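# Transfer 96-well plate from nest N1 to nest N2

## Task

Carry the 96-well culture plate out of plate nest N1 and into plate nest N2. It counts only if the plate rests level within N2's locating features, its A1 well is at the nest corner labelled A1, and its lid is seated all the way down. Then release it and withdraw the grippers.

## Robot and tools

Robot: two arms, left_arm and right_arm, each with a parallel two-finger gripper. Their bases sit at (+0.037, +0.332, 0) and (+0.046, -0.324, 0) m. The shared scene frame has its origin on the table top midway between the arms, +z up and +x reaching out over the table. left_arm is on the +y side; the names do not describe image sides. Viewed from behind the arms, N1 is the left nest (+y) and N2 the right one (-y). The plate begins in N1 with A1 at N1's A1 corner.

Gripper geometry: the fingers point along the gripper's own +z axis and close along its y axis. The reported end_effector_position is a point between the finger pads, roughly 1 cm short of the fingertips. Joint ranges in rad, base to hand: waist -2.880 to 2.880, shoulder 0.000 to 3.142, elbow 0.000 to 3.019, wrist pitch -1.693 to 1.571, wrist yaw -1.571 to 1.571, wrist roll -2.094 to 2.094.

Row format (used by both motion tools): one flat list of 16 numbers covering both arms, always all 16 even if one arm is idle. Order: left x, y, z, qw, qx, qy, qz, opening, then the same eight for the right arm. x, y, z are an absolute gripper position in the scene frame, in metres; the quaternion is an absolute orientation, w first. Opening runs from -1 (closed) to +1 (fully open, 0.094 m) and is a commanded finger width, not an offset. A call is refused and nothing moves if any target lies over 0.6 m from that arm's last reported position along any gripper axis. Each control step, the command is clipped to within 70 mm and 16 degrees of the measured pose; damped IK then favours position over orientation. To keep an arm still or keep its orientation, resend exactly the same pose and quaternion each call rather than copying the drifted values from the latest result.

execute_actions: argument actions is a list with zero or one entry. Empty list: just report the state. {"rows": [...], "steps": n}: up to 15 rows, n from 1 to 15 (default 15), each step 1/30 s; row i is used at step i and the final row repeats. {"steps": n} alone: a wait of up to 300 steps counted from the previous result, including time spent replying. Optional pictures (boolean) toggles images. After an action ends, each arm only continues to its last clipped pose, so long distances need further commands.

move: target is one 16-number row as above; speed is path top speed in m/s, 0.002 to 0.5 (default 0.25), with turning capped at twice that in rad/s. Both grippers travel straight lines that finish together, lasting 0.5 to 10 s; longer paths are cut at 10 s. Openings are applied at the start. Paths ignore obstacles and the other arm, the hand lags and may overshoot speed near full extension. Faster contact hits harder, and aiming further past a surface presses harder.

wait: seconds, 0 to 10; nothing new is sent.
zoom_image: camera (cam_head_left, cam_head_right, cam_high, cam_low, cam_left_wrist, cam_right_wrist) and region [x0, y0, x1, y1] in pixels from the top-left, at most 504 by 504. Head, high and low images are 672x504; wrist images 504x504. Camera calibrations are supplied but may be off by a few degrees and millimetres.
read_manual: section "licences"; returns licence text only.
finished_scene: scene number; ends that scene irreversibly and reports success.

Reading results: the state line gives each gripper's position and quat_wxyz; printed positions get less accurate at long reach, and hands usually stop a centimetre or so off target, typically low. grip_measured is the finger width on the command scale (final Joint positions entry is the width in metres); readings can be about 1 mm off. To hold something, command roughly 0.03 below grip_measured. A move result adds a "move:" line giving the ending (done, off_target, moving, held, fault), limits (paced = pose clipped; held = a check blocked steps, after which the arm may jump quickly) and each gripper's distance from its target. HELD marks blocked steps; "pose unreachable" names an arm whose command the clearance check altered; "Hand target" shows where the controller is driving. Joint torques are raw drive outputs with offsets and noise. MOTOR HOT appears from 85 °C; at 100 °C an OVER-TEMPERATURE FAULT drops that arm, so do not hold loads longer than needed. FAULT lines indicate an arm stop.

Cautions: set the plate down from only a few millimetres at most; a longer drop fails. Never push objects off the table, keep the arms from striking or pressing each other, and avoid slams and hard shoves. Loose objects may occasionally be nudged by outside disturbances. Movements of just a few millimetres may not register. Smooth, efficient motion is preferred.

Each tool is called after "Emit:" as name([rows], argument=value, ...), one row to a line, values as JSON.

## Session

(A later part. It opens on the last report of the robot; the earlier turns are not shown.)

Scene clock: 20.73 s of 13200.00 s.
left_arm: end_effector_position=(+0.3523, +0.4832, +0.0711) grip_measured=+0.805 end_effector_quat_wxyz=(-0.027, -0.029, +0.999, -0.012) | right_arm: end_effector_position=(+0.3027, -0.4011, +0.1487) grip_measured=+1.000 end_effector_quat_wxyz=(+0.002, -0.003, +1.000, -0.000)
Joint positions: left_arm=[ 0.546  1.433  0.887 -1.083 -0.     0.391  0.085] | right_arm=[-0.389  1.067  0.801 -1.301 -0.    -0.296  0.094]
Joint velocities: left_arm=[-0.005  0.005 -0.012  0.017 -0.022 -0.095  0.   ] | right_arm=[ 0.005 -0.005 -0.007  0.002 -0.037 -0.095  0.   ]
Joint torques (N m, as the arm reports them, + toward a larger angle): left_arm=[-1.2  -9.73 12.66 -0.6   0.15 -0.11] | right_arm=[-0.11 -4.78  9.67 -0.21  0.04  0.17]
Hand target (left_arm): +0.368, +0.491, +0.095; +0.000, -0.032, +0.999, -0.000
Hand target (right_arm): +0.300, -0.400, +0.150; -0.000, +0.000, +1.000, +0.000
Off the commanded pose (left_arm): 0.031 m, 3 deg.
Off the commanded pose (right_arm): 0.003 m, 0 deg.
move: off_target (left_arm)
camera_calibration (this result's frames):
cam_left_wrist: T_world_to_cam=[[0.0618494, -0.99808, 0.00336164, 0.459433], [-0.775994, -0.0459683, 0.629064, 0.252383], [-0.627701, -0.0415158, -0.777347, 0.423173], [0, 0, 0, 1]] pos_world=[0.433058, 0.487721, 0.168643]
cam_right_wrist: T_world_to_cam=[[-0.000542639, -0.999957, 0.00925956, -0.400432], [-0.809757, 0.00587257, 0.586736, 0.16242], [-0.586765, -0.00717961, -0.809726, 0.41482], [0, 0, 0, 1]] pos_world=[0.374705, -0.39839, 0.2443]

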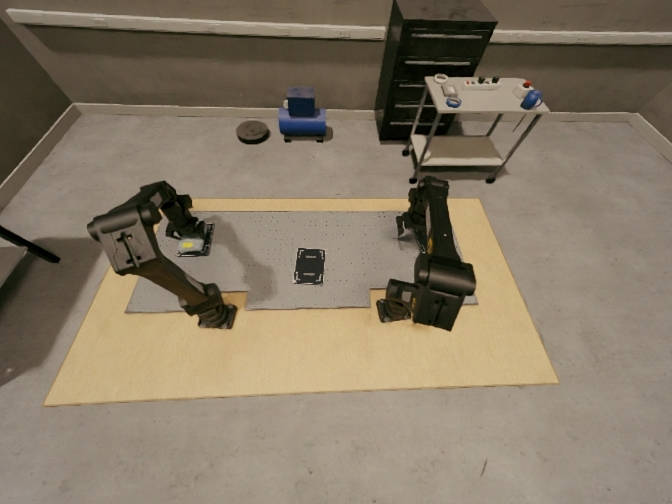

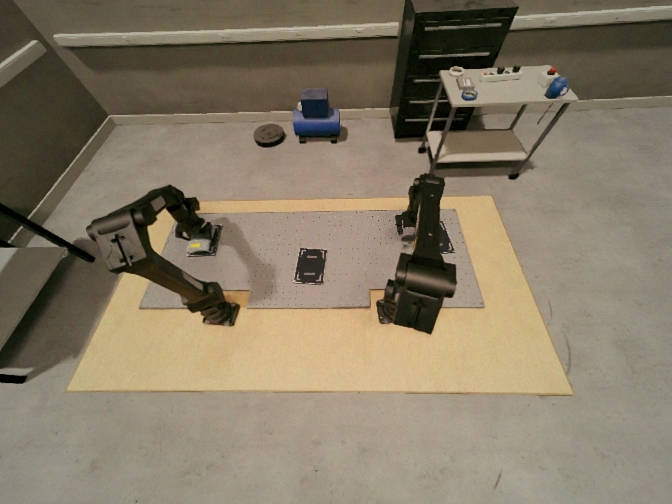

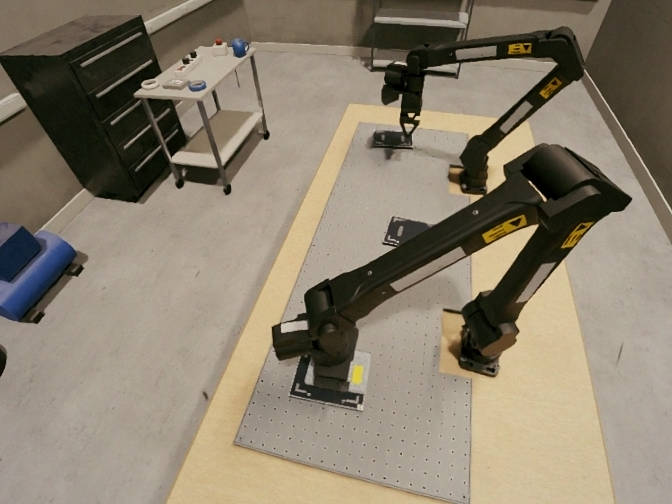

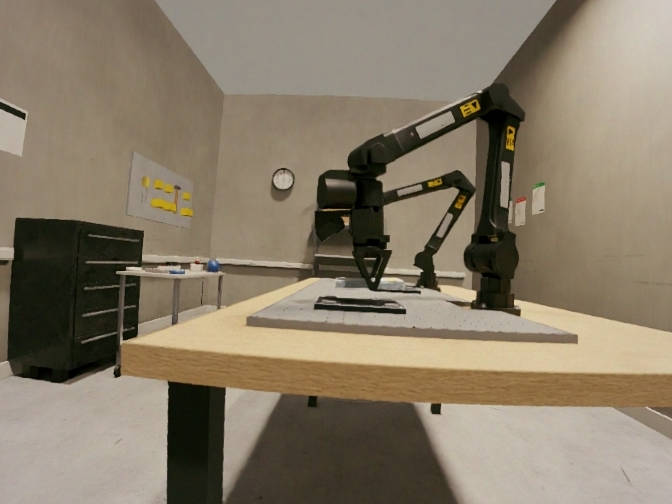

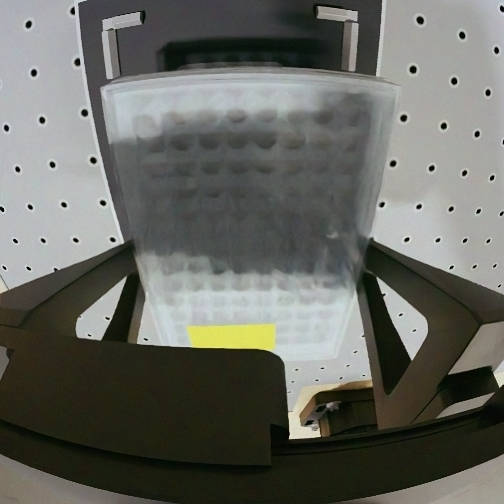

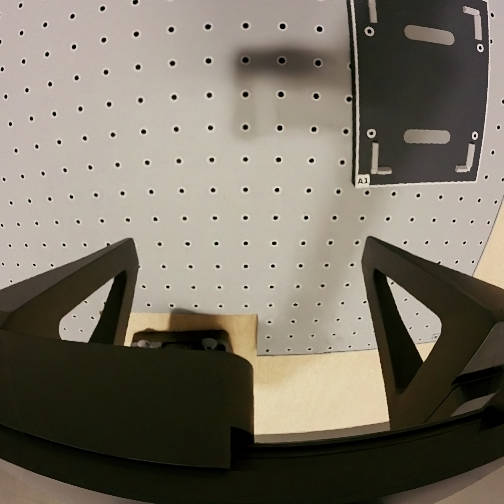

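Emit:
move(target=[0.25,-0.02,0.15,0,0,1,0,0.77,0.3,-0.4,0.15,0,0,1,0,1], speed=0.2)

Emit:
move(target=[0.235,-0.01,0.085,0,0,1,0,0.77,0.3,-0.4,0.15,0,0,1,0,1], speed=0.06)

Scene clock: 24.90 s of 13200.00 s.
left_arm: end_effector_position=(+0.2494, -0.0142, +0.1377) grip_measured=+0.805 end_effector_quat_wxyz=(-0.008, +0.004, +1.000, -0.008) | right_arm: end_effector_position=(+0.3027, -0.4011, +0.1487) grip_measured=+1.000 end_effector_quat_wxyz=(+0.002, -0.003, +1.000, -0.000)
Joint positions: left_arm=[-0.914  1.456  1.106 -1.216  0.021 -1.004  0.085] | right_arm=[-0.389  1.067  0.801 -1.301 -0.    -0.296  0.094]
Joint velocities: left_arm=[-0.015 -0.005 -0.017 -0.027 -0.037 -0.007 -0.001] | right_arm=[-0.015 -0.005 -0.007  0.002  0.007 -0.081  0.   ]
Joint torques (N m, as the arm reports them, + toward a larger angle): left_arm=[-1.52 -8.26 13.86 -0.45 -0.12 -0.18] | right_arm=[ 0.09 -4.64  9.62 -0.1   0.05  0.19]
Hand target (left_arm): +0.257, -0.027, +0.152; +0.000, -0.000, +1.000, -0.017
Hand target (right_arm): +0.300, -0.400, +0.150; -0.000, +0.000, +1.000, +0.000
Off the commanded pose (left_arm): 0.014 m, 1 deg.
Off the commanded pose (right_arm): 0.003 m, 0 deg.
move: off_target (left_arm)
camera_calibration (this result's frames):
cam_left_wrist: T_world_to_cam=[[-0.00352522, -0.99999, -0.00285969, -0.0136919], [-0.801246, 0.00111353, 0.598334, 0.11894], [-0.598325, 0.00440057, -0.801241, 0.386389], [0, 0, 0, 1]] pos_world=[0.326438, -0.0155245, 0.238386]
cam_right_wrist: T_world_to_cam=[[-0.000542639, -0.999957, 0.00925956, -0.400432], [-0.809757, 0.00587257, 0.586736, 0.16242], [-0.586765, -0.00717961, -0.809726, 0.41482], [0, 0, 0, 1]] pos_world=[0.374705, -0.39839, 0.2443]

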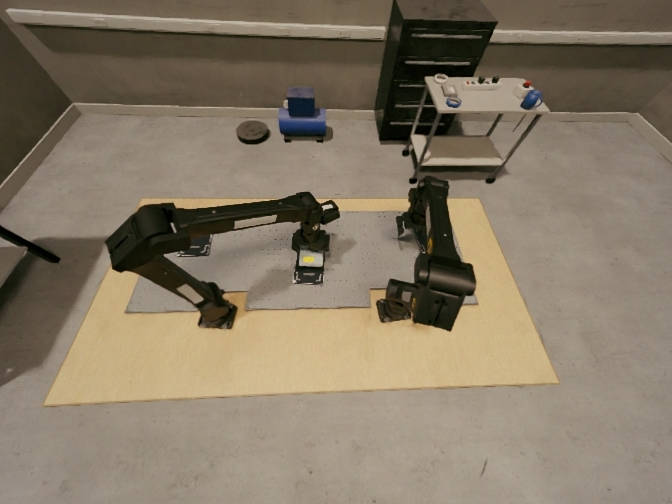

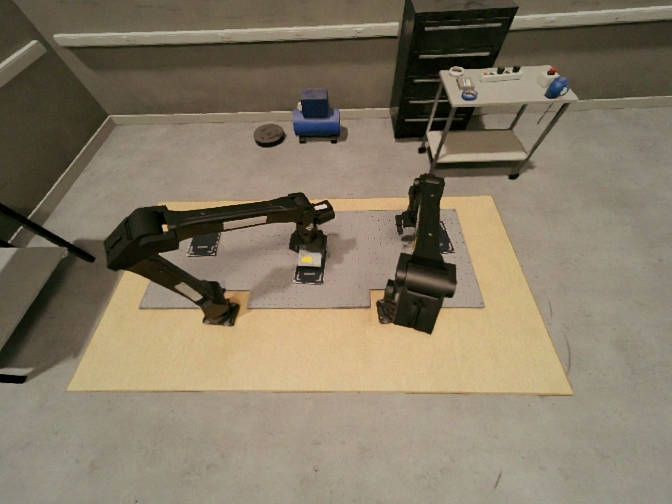

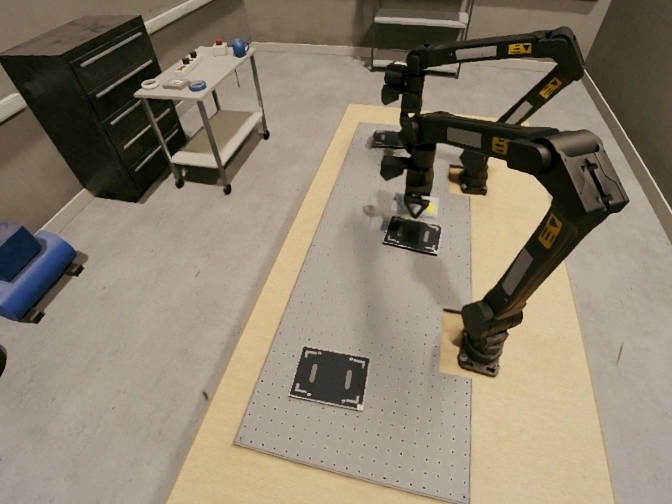

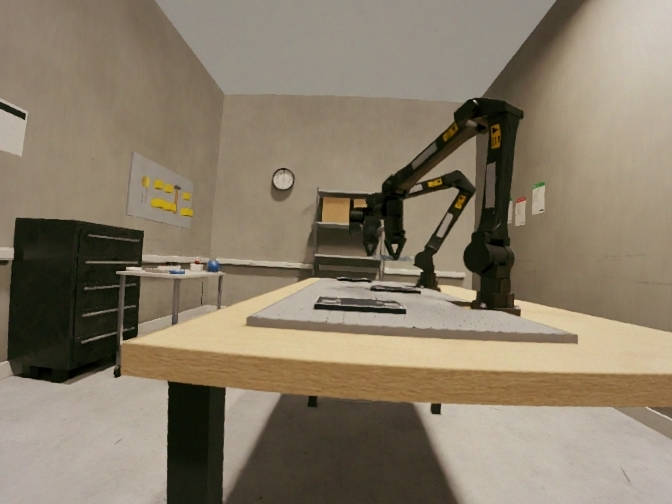

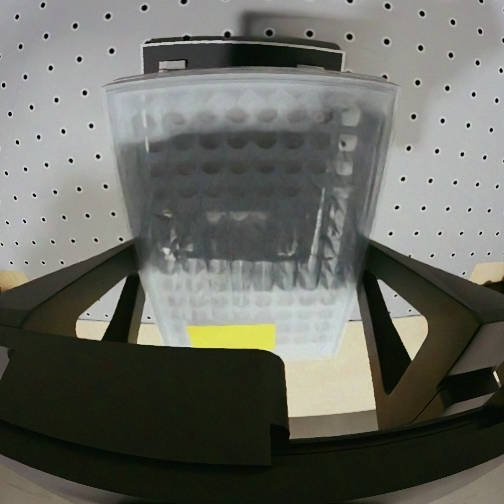

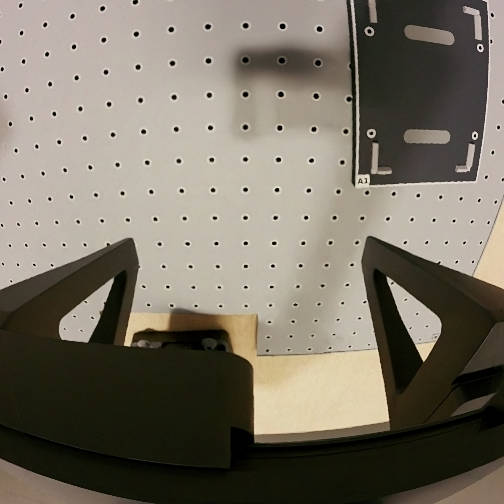

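Scene clock: 26.17 s of 13200.00 s.
left_arm: end_effector_position=(+0.2357, -0.0035, +0.0866) grip_measured=+0.805 end_effector_quat_wxyz=(-0.004, -0.001, +1.000, +0.004) | right_arm: end_effector_position=(+0.3027, -0.4011, +0.1487) grip_measured=+1.000 end_effector_quat_wxyz=(+0.002, -0.003, +1.000, -0.000)
Joint positions: left_arm=[-0.937  1.483  0.989 -1.087  0.004 -1.037  0.085] | right_arm=[-0.389  1.067  0.801 -1.301 -0.    -0.296  0.094]
Joint velocities: left_arm=[-0.005  0.015 -0.002  0.012  0.022 -0.007  0.   ] | right_arm=[-0.015 -0.005  0.002 -0.002  0.007  0.022  0.   ]
Joint torques (N m, as the arm reports them, + toward a larger angle): left_arm=[-2.6  -7.57  9.17  0.72 -0.14 -0.15] | right_arm=[-0.1  -4.61  9.62 -0.25  0.04  0.18]
Hand target (left_arm): +0.235, -0.011, +0.085; -0.000, +0.000, +1.000, -0.000
Hand target (right_arm): +0.300, -0.400, +0.150; -0.000, +0.000, +1.000, +0.000
Off the commanded pose (left_arm): 0.007 m, 1 deg.
Off the commanded pose (right_arm): 0.003 m, 0 deg.
move: done
camera_calibration (this result's frames):
cam_left_wrist: T_world_to_cam=[[0.00719128, -0.999639, -0.0258703, -0.00377941], [-0.804821, -0.0211401, 0.593141, 0.139769], [-0.593474, 0.0165555, -0.804683, 0.336354], [0, 0, 0, 1]] pos_world=[0.312134, -0.00639182, 0.187657]
cam_right_wrist: T_world_to_cam=[[-0.000542639, -0.999957, 0.00925956, -0.400432], [-0.809757, 0.00587257, 0.586736, 0.16242], [-0.586765, -0.00717961, -0.809726, 0.41482], [0, 0, 0, 1]] pos_world=[0.374705, -0.39839, 0.2443]

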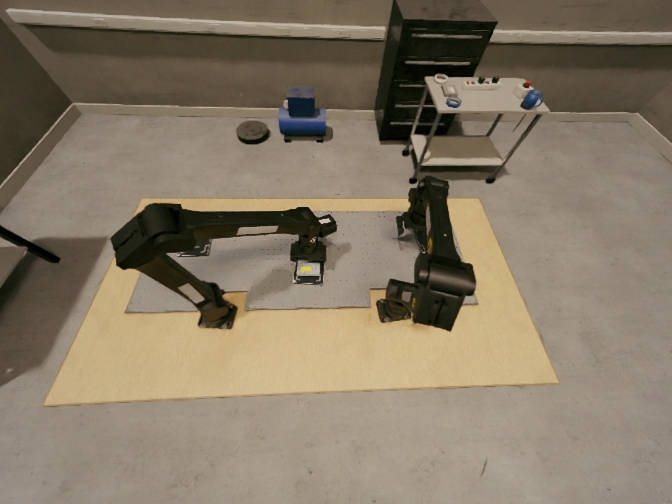

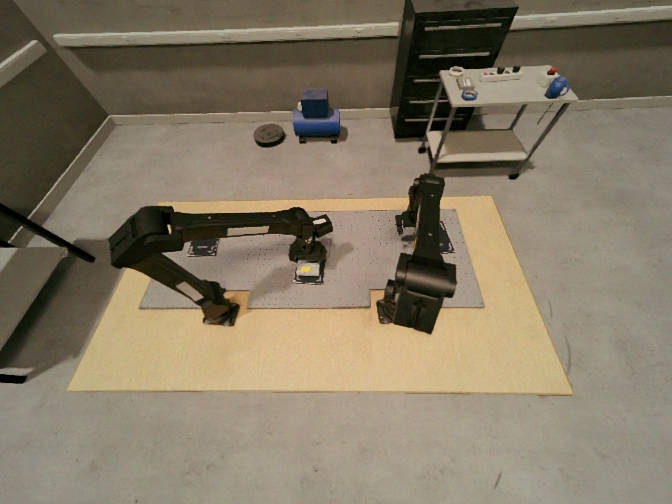

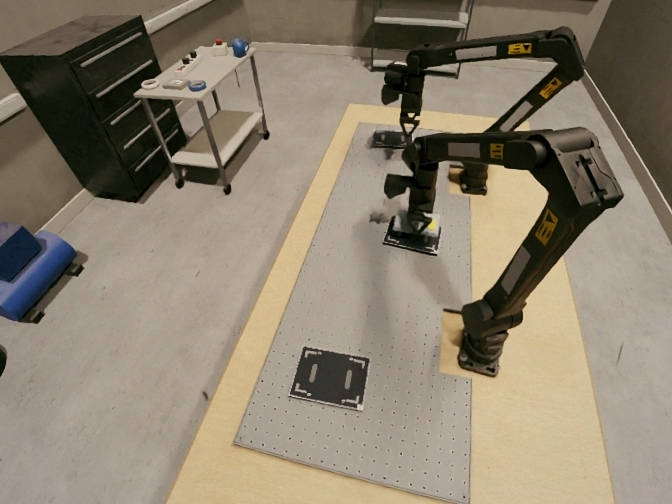

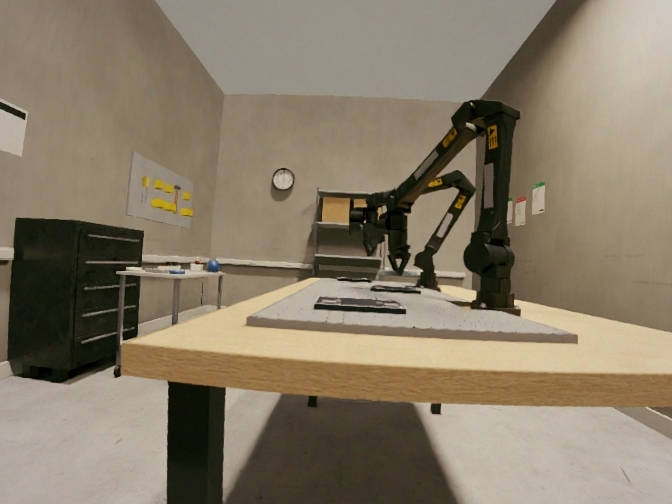

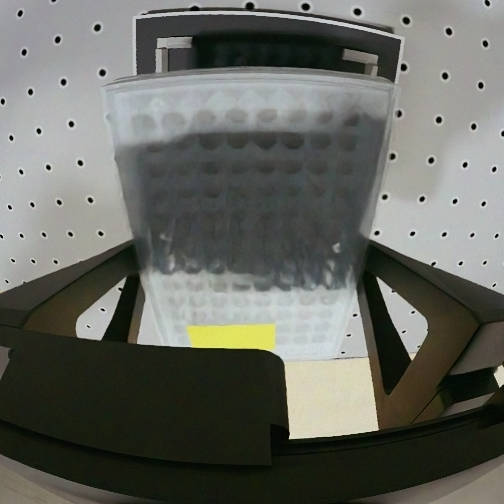

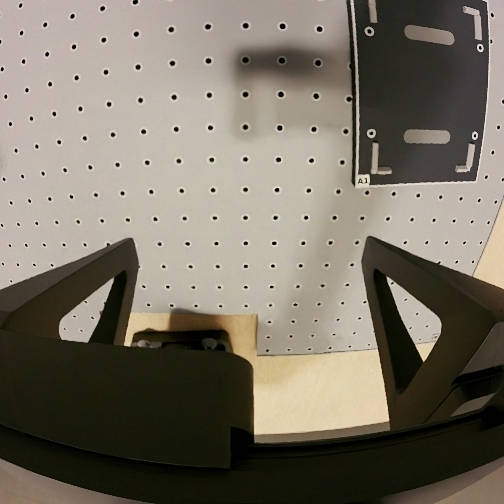

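Emit:
move(target=[0.241,-0.013,0.058,0,0.028,1,0,0.77,0.3,-0.4,0.15,0,0,1,0,1], speed=0.03)

Scene clock: 28.10 s of 13200.00 s.
left_arm: end_effector_position=(+0.2389, -0.0087, +0.0614) grip_measured=+0.805 end_effector_quat_wxyz=(-0.003, +0.022, +1.000, +0.003) | right_arm: end_effector_position=(+0.3027, -0.4011, +0.1487) grip_measured=+1.000 end_effector_quat_wxyz=(+0.002, -0.003, +1.000, -0.000)
Joint positions: left_arm=[-0.937  1.533  0.968 -1.014  0.003 -0.991  0.085] | right_arm=[-0.389  1.067  0.801 -1.301 -0.    -0.296  0.094]
Joint velocities: left_arm=[ 0.005 -0.005 -0.017 -0.002 -0.007  0.066 -0.   ] | right_arm=[-0.005  0.015  0.002  0.007 -0.037 -0.007  0.   ]
Joint torques (N m, as the arm reports them, + toward a larger angle): left_arm=[-1.9  -7.93  8.8   0.56 -0.15  0.07] | right_arm=[-0.09 -4.68  9.62 -0.15  0.04  0.18]
Hand target (left_arm): +0.241, -0.013, +0.058; -0.000, +0.028, +1.000, -0.000
Hand target (right_arm): +0.300, -0.400, +0.150; -0.000, +0.000, +1.000, +0.000
Off the commanded pose (left_arm): 0.006 m, 1 deg.
Off the commanded pose (right_arm): 0.003 m, 0 deg.
move: done
camera_calibration (this result's frames):
cam_left_wrist: T_world_to_cam=[[-0.0392821, -0.998956, -0.0233014, 0.00132902], [-0.806034, 0.0178963, 0.591599, 0.157922], [-0.590564, 0.042021, -0.805896, 0.317684], [0, 0, 0, 1]] pos_world=[0.314956, -0.014848, 0.162625]
cam_right_wrist: T_world_to_cam=[[-0.000542639, -0.999957, 0.00925956, -0.400432], [-0.809757, 0.00587257, 0.586736, 0.16242], [-0.586765, -0.00717961, -0.809726, 0.41482], [0, 0, 0, 1]] pos_world=[0.374705, -0.39839, 0.2443]

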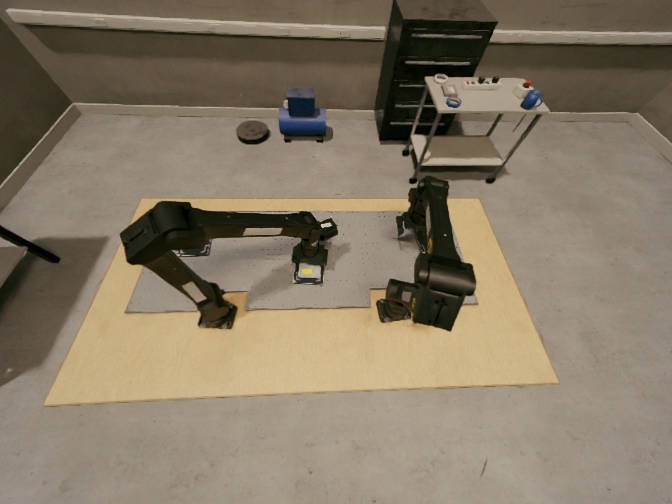

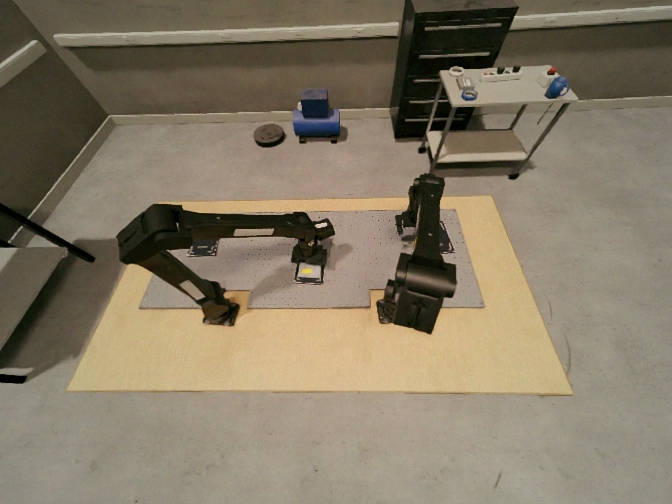

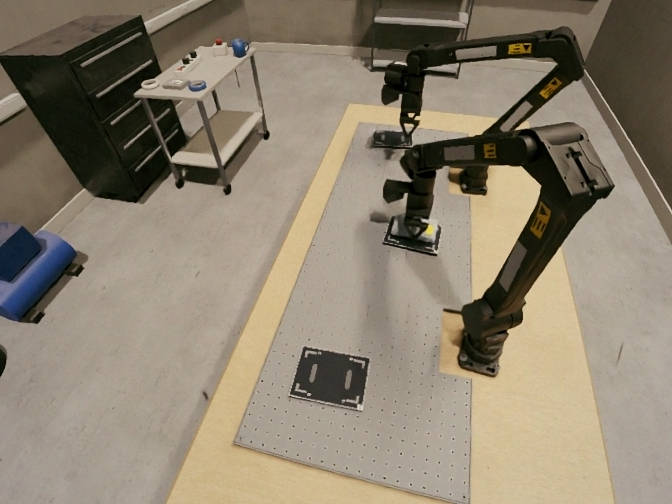

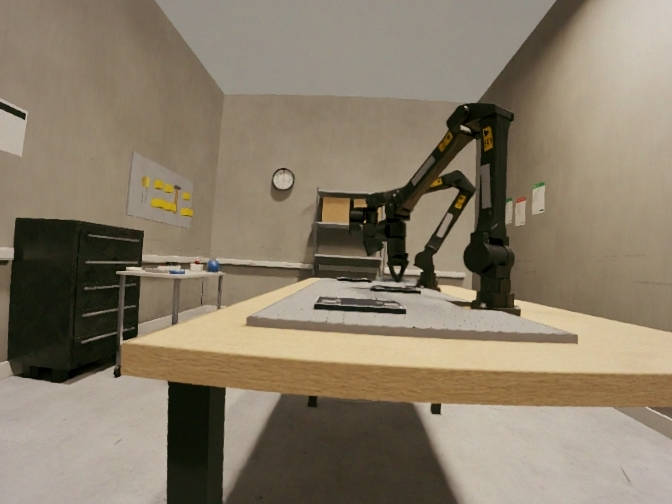

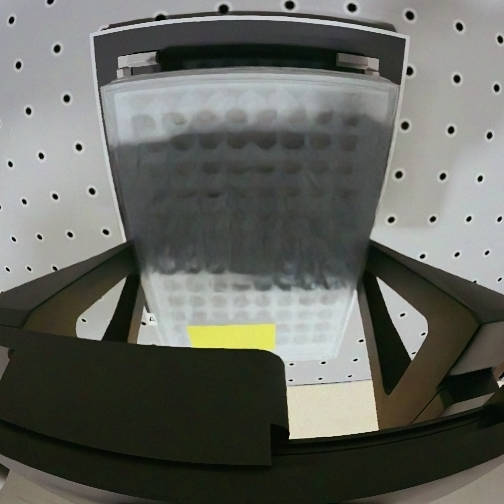

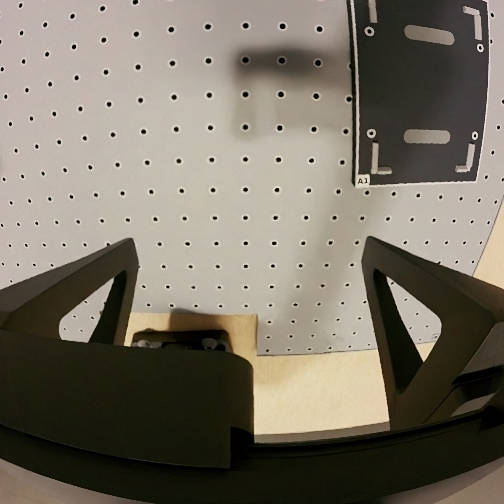

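Well aligned.

Emit:
move(target=[0.242,-0.011,0.039,0,0.032,1,0,0.77,0.3,-0.4,0.15,0,0,1,0,1], speed=0.015)

Scene clock: 30.37 s of 13200.00 s.
left_arm: end_effector_position=(+0.2384, -0.0067, +0.0475) grip_measured=+0.805 end_effector_quat_wxyz=(-0.001, +0.029, +1.000, +0.002) | right_arm: end_effector_position=(+0.3027, -0.4011, +0.1487) grip_measured=+1.000 end_effector_quat_wxyz=(+0.002, -0.003, +1.000, -0.000)
Joint positions: left_arm=[-0.937  1.548  0.943 -0.971 -0.    -0.977  0.085] | right_arm=[-0.389  1.067  0.801 -1.301 -0.    -0.296  0.094]
Joint velocities: left_arm=[-0.015 -0.015 -0.012  0.017  0.022  0.007 -0.001] | right_arm=[-0.015 -0.005 -0.012 -0.032 -0.037  0.037  0.   ]
Joint torques (N m, as the arm reports them, + toward a larger angle): left_arm=[-0.84 -7.06  8.36  1.21  0.    0.07] | right_arm=[ 0.14 -4.81  9.58 -0.19  0.04  0.18]
Hand target (left_arm): +0.242, -0.011, +0.039; +0.000, +0.032, +0.999, -0.000
Hand target (right_arm): +0.300, -0.400, +0.150; -0.000, +0.000, +1.000, +0.000
Off the commanded pose (left_arm): 0.010 m, 0 deg.
Off the commanded pose (right_arm): 0.003 m, 0 deg.
move: done
camera_calibration (this result's frames):
cam_left_wrist: T_world_to_cam=[[-0.0525403, -0.998356, -0.0228939, 0.00614656], [-0.808227, 0.0290471, 0.588154, 0.166451], [-0.586523, 0.0494053, -0.808425, 0.305309], [0, 0, 0, 1]] pos_world=[0.313924, -0.0137823, 0.149061]
cam_right_wrist: T_world_to_cam=[[-0.000542639, -0.999957, 0.00925956, -0.400432], [-0.809757, 0.00587257, 0.586736, 0.16242], [-0.586765, -0.00717961, -0.809726, 0.41482], [0, 0, 0, 1]] pos_world=[0.374705, -0.39839, 0.2443]

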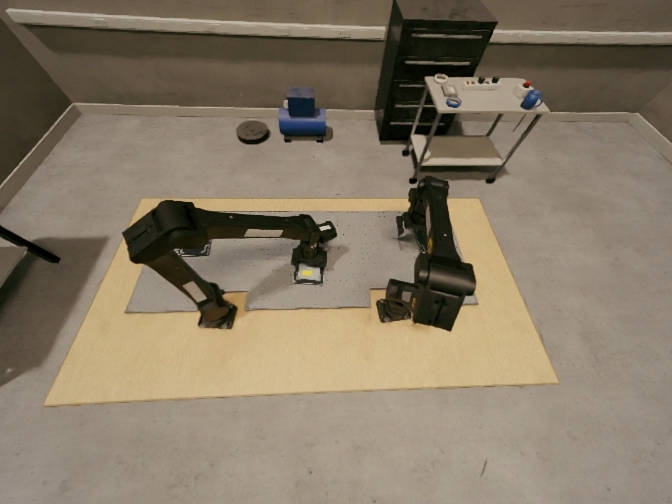

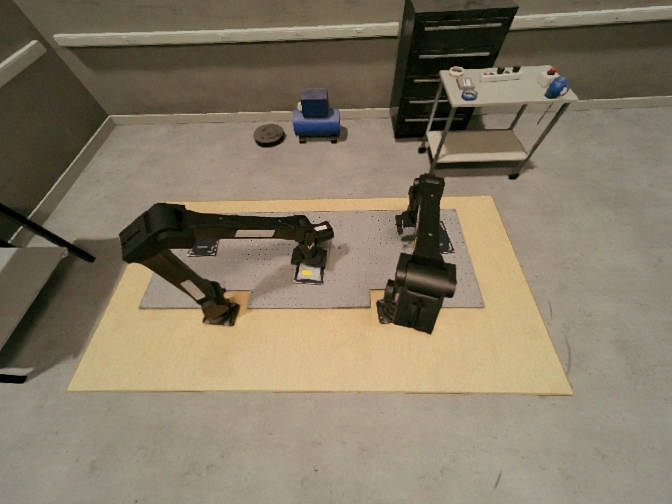

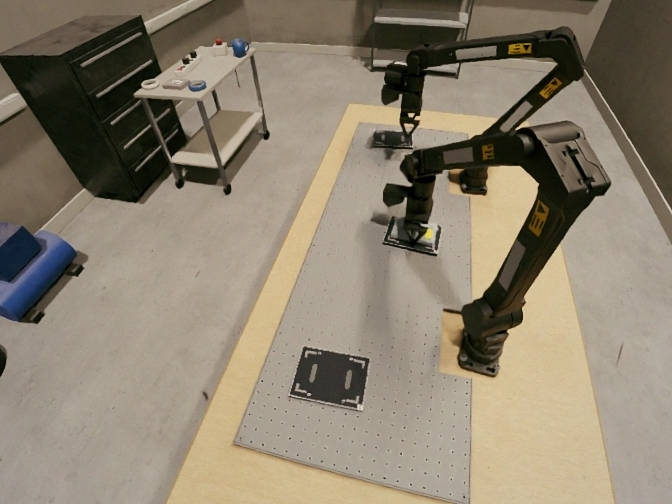

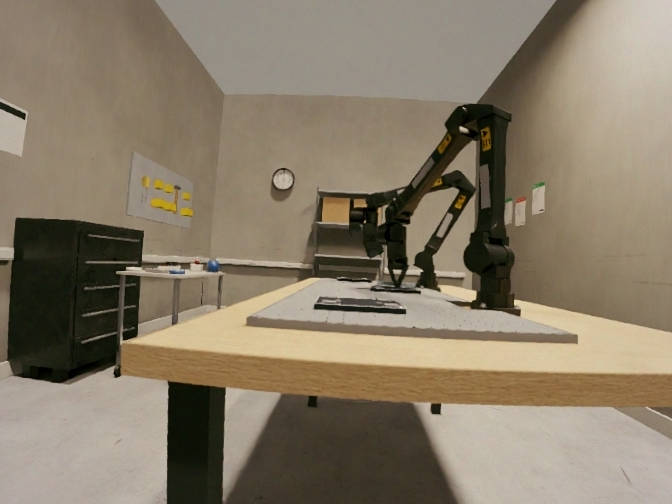

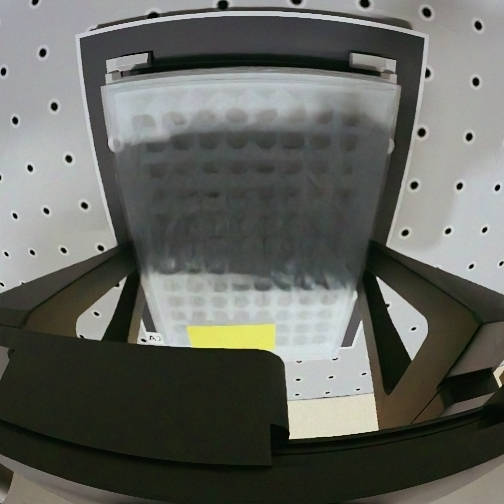

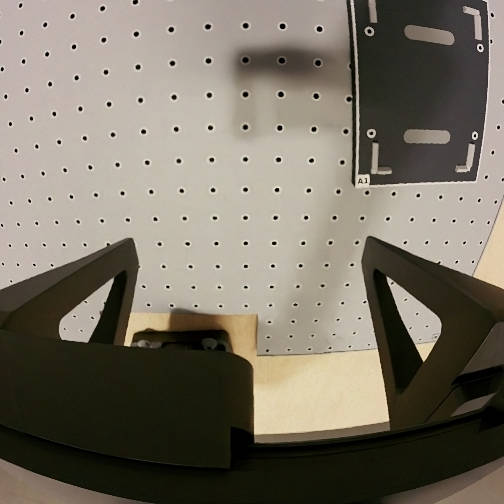

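Resting on near locators; nudge +x.

Emit:
execute_actions([
  {"rows":[[0.247,-0.012,0.04,0,0.032,1,0,0.77,0.3,-0.4,0.15,0,0,1,0,1]]},
])

Scene clock: 31.37 s of 13200.00 s.
left_arm: end_effector_position=(+0.2393, -0.0062, +0.0459) grip_measured=+0.805 end_effector_quat_wxyz=(-0.002, +0.030, +1.000, +0.003) | right_arm: end_effector_position=(+0.3027, -0.4011, +0.1487) grip_measured=+1.000 end_effector_quat_wxyz=(+0.002, -0.003, +1.000, -0.000)
Joint positions: left_arm=[-0.934  1.553  0.943 -0.969 -0.    -0.971  0.085] | right_arm=[-0.389  1.067  0.801 -1.301 -0.    -0.296  0.094]
Joint velocities: left_arm=[-0.005 -0.005 -0.002 -0.007  0.022 -0.022 -0.   ] | right_arm=[ 0.015 -0.015 -0.017  0.007 -0.022  0.081  0.   ]
Joint torques (N m, as the arm reports them, + toward a larger angle): left_arm=[-0.7  -7.15  9.36  0.93 -0.03  0.1 ] | right_arm=[-0.1  -4.83  9.58 -0.26  0.03  0.19]
Hand target (left_arm): +0.247, -0.012, +0.040; +0.000, +0.032, +0.999, +0.000
Hand target (right_arm): +0.300, -0.400, +0.150; -0.000, +0.000, +1.000, +0.000
Off the commanded pose (left_arm): 0.011 m, 0 deg.
Off the commanded pose (right_arm): 0.003 m, 0 deg.
Steps of this call (steps 1 to 15: nothing new was sent; steps 16 to 30: all 15 steps of this action). Readings (end_effector_position):
16: left_arm (+0.2386, -0.0066, +0.0474) | right_arm (+0.3027, -0.4011, +0.1487)
17: left_arm (+0.2387, -0.0064, +0.0472) | right_arm (+0.3027, -0.4011, +0.1487)
19: left_arm (+0.2392, -0.0063, +0.0459) | right_arm (+0.3027, -0.4011, +0.1487)
23: left_arm (+0.2393, -0.0062, +0.0459) | right_arm (+0.3027, -0.4011, +0.1487)
30: the state above
camera_calibration (this result's frames):
cam_left_wrist: T_world_to_cam=[[-0.0556202, -0.998137, -0.0250897, 0.00751515], [-0.807312, 0.0301724, 0.589353, 0.16783], [-0.587498, 0.0530352, -0.807486, 0.304769], [0, 0, 0, 1]] pos_world=[0.31496, -0.0137262, 0.147374]
cam_right_wrist: T_world_to_cam=[[-0.000542639, -0.999957, 0.00925956, -0.400432], [-0.809757, 0.00587257, 0.586736, 0.16242], [-0.586765, -0.00717961, -0.809726, 0.41482], [0, 0, 0, 1]] pos_world=[0.374705, -0.39839, 0.2443]

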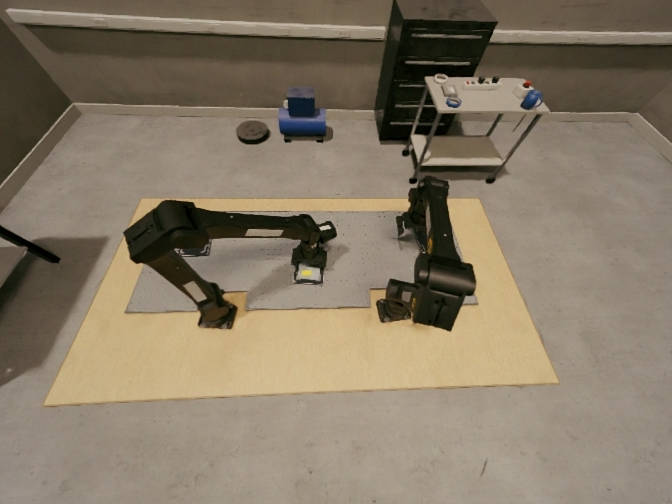

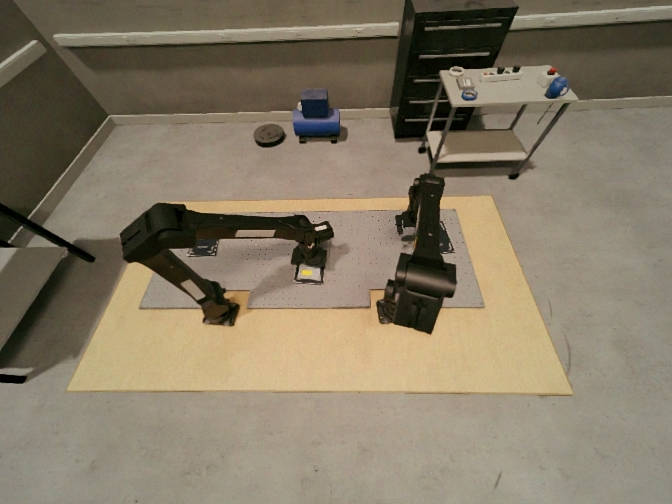

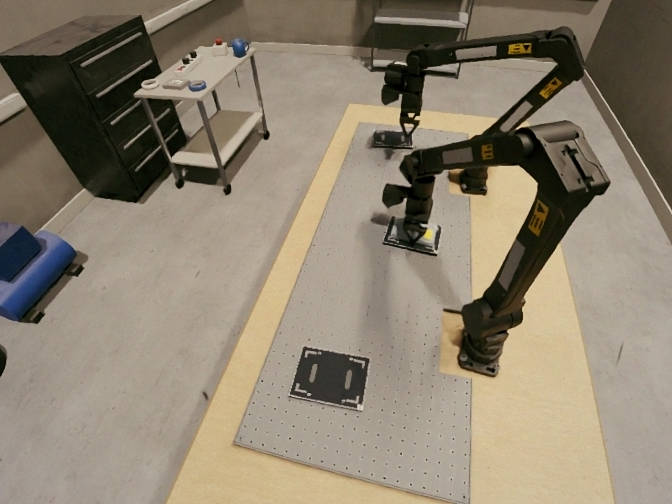

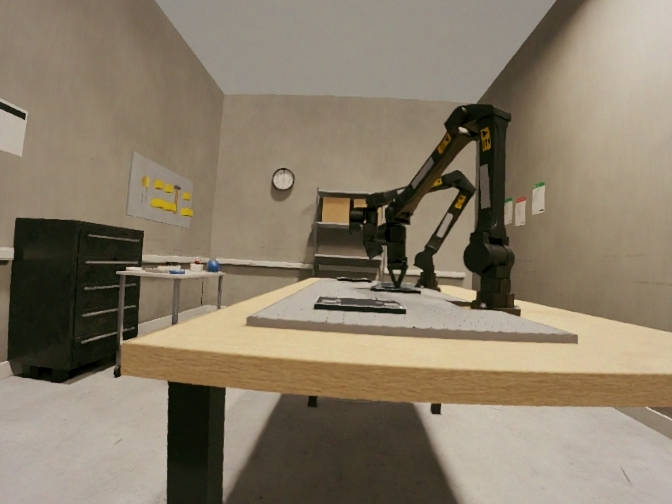

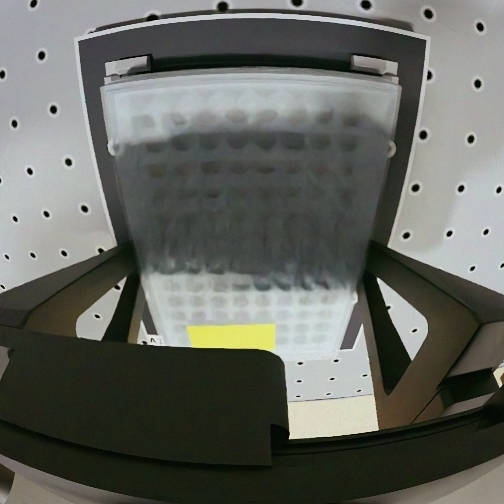

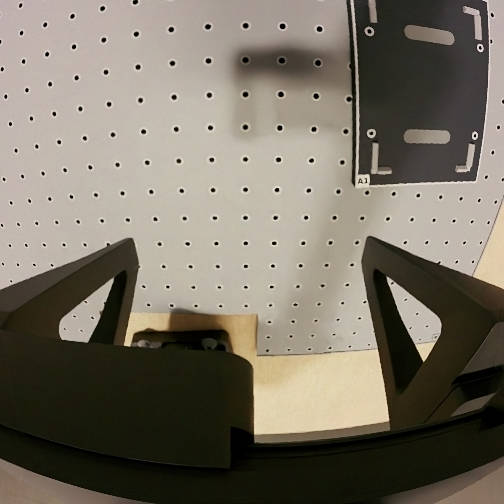

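Emit:
execute_actions([
  {"rows":[[0.247,-0.012,0.04,0,0.032,1,0,1,0.3,-0.4,0.15,0,0,1,0,1]],"steps":8},
], pictures=false)

Emit:
execute_actions([
  {"rows":[[0.249,-0.022,0.068,0.015,0.032,1,-0.026,1,0.3,-0.4,0.15,0,0,1,0,1],[0.249,-0.022,0.068,0.015,0.032,1,-0.026,1,0.3,-0.4,0.15,0,0,1,0,1],[0.249,-0.022,0.072,0.015,0.032,1,-0.026,1,0.3,-0.4,0.15,0,0,1,0,1],[0.249,-0.022,0.078,0.015,0.032,1,-0.026,1,0.3,-0.4,0.15,0,0,1,0,1],[0.249,-0.022,0.084,0.015,0.032,1,-0.026,1,0.3,-0.4,0.15,0,0,1,0,1],[0.249,-0.022,0.09,0.015,0.032,1,-0.026,1,0.3,-0.4,0.15,0,0,1,0,1],[0.249,-0.022,0.1,0.015,0.032,1,-0.026,1,0.3,-0.4,0.15,0,0,1,0,1]]},
])

Scene clock: 33.23 s of 13200.00 s.
left_arm: end_effector_position=(+0.2398, -0.0069, +0.0449) grip_measured=+1.000 end_effector_quat_wxyz=(-0.002, +0.032, +0.999, +0.003) | right_arm: end_effector_position=(+0.3027, -0.4011, +0.1487) grip_measured=+1.000 end_effector_quat_wxyz=(+0.002, -0.003, +1.000, -0.000)
Joint positions: left_arm=[-0.934  1.555  0.943 -0.965 -0.    -0.968  0.094] | right_arm=[-0.389  1.067  0.801 -1.301 -0.    -0.296  0.094]
Joint velocities: left_arm=[-0.005  0.015 -0.002  0.007  0.007 -0.022  0.   ] | right_arm=[ 0.015 -0.015 -0.017 -0.007  0.007 -0.022  0.   ]
Joint torques (N m, as the arm reports them, + toward a larger angle): left_arm=[ 0.14 -7.42  9.19  0.74  0.    0.  ] | right_arm=[-0.01 -4.84  9.56 -0.21  0.05  0.18]
Hand target (left_arm): +0.247, -0.012, +0.040; -0.000, +0.032, +0.999, +0.000
Hand target (right_arm): +0.300, -0.400, +0.150; -0.000, +0.000, +1.000, +0.000
Off the commanded pose (left_arm): 0.010 m, 0 deg.
Off the commanded pose (right_arm): 0.003 m, 0 deg.
Steps of this call (steps 1 to 48: nothing new was sent; steps 49 to 56: all 8 steps of this action). Readings (end_effector_position):
49: left_arm (+0.2394, -0.0063, +0.0459) | right_arm (+0.3027, -0.4011, +0.1487)
50: left_arm (+0.2396, -0.0065, +0.0454) | right_arm (+0.3027, -0.4011, +0.1487)
52: left_arm (+0.2398, -0.0069, +0.0449) | right_arm (+0.3027, -0.4011, +0.1487)
56: the state above

Scene clock: 33.73 s of 13200.00 s.
left_arm: end_effector_position=(+0.2408, -0.0090, +0.0812) grip_measured=+1.000 end_effector_quat_wxyz=(+0.005, +0.032, +0.999, -0.009) | right_arm: end_effector_position=(+0.3027, -0.4011, +0.1487) grip_measured=+1.000 end_effector_quat_wxyz=(+0.002, -0.003, +1.000, -0.000)
Joint positions: left_arm=[-0.934  1.49   0.979 -1.04   0.001 -0.968  0.094] | right_arm=[-0.389  1.067  0.801 -1.301 -0.    -0.296  0.094]
Joint velocities: left_arm=[-0.005 -0.015  0.032  0.007 -0.066  0.037  0.   ] | right_arm=[-0.015  0.005 -0.007  0.002 -0.11  -0.022  0.   ]
Joint torques (N m, as the arm reports them, + toward a larger angle): left_arm=[ -1.14 -10.29  11.92  -0.55   0.1    0.01] | right_arm=[ 0.07 -4.82  9.65 -0.25  0.05  0.19]
Hand target (left_arm): +0.248, -0.020, +0.101; +0.015, +0.032, +0.999, -0.026
Hand target (right_arm): +0.300, -0.400, +0.150; -0.000, +0.000, +1.000, +0.000
Off the commanded pose (left_arm): 0.024 m, 2 deg.
Off the commanded pose (right_arm): 0.003 m, 0 deg.
Steps of this call (steps 1 to 15: all 15 steps of this action). Readings (end_effector_position):
1: left_arm (+0.2399, -0.0070, +0.0454) | right_arm (+0.3027, -0.4011, +0.1487)
2: left_arm (+0.2398, -0.0072, +0.0458) | right_arm (+0.3027, -0.4011, +0.1487)
4: left_arm (+0.2397, -0.0072, +0.0474) | right_arm (+0.3027, -0.4011, +0.1487)
8: left_arm (+0.2364, -0.0017, +0.0589) | right_arm (+0.3027, -0.4011, +0.1487)
15: the state above
camera_calibration (this result's frames):
cam_left_wrist: T_world_to_cam=[[-0.0588773, -0.998265, -0.000470334, 0.00440692], [-0.815294, 0.0478138, 0.57707, 0.151435], [-0.576046, 0.0343597, -0.816695, 0.332054], [0, 0, 0, 1]] pos_world=[0.315002, -0.0142507, 0.1838]
cam_right_wrist: T_world_to_cam=[[-0.000542639, -0.999957, 0.00925956, -0.400432], [-0.809757, 0.00587257, 0.586736, 0.16242], [-0.586765, -0.00717961, -0.809726, 0.41482], [0, 0, 0, 1]] pos_world=[0.374705, -0.39839, 0.2443]

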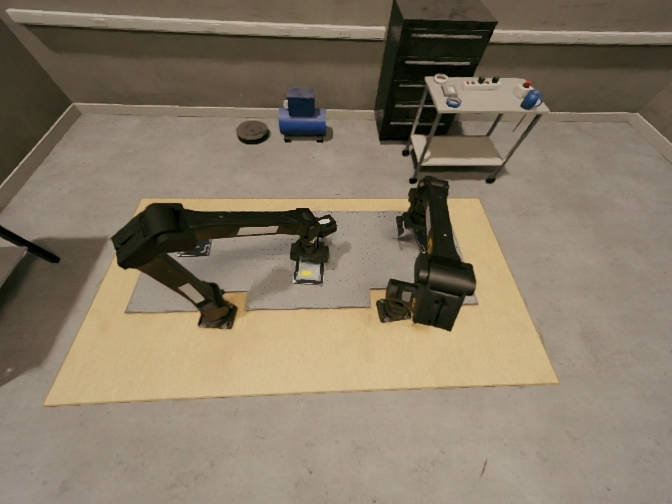

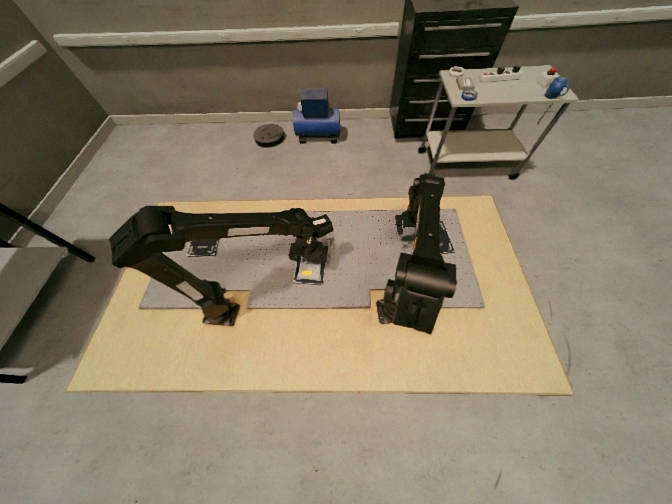

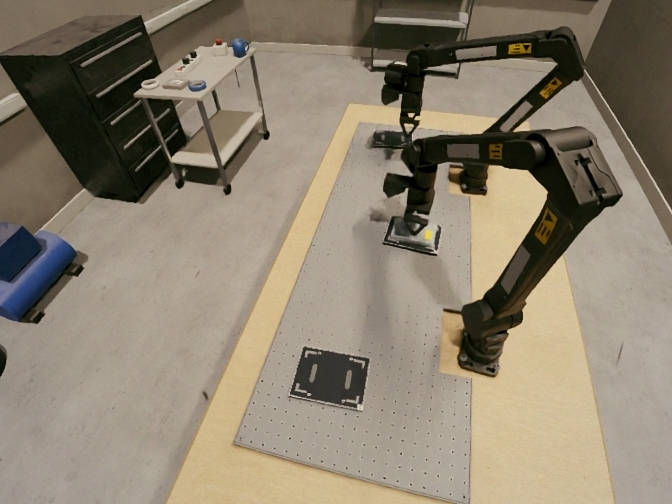

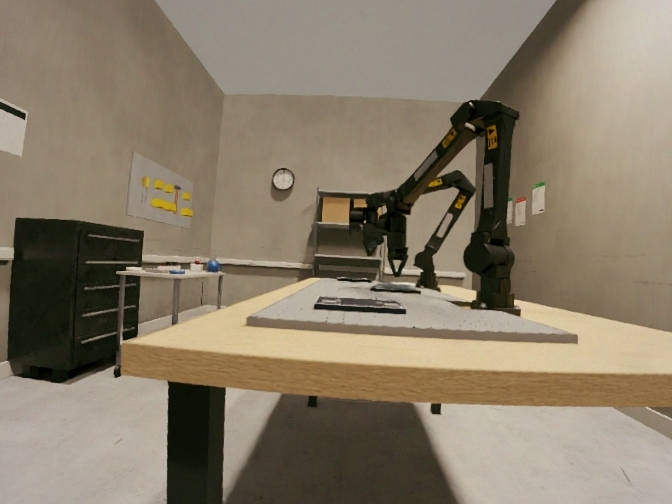

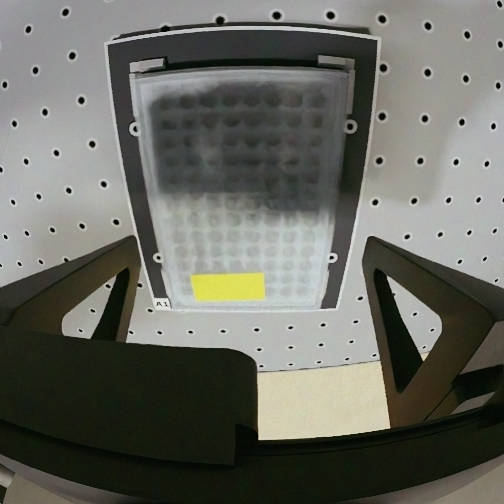

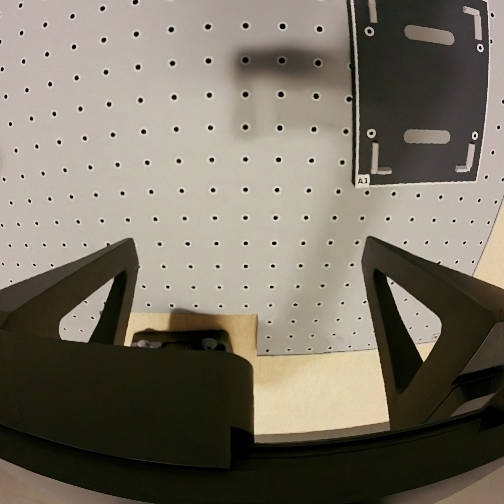

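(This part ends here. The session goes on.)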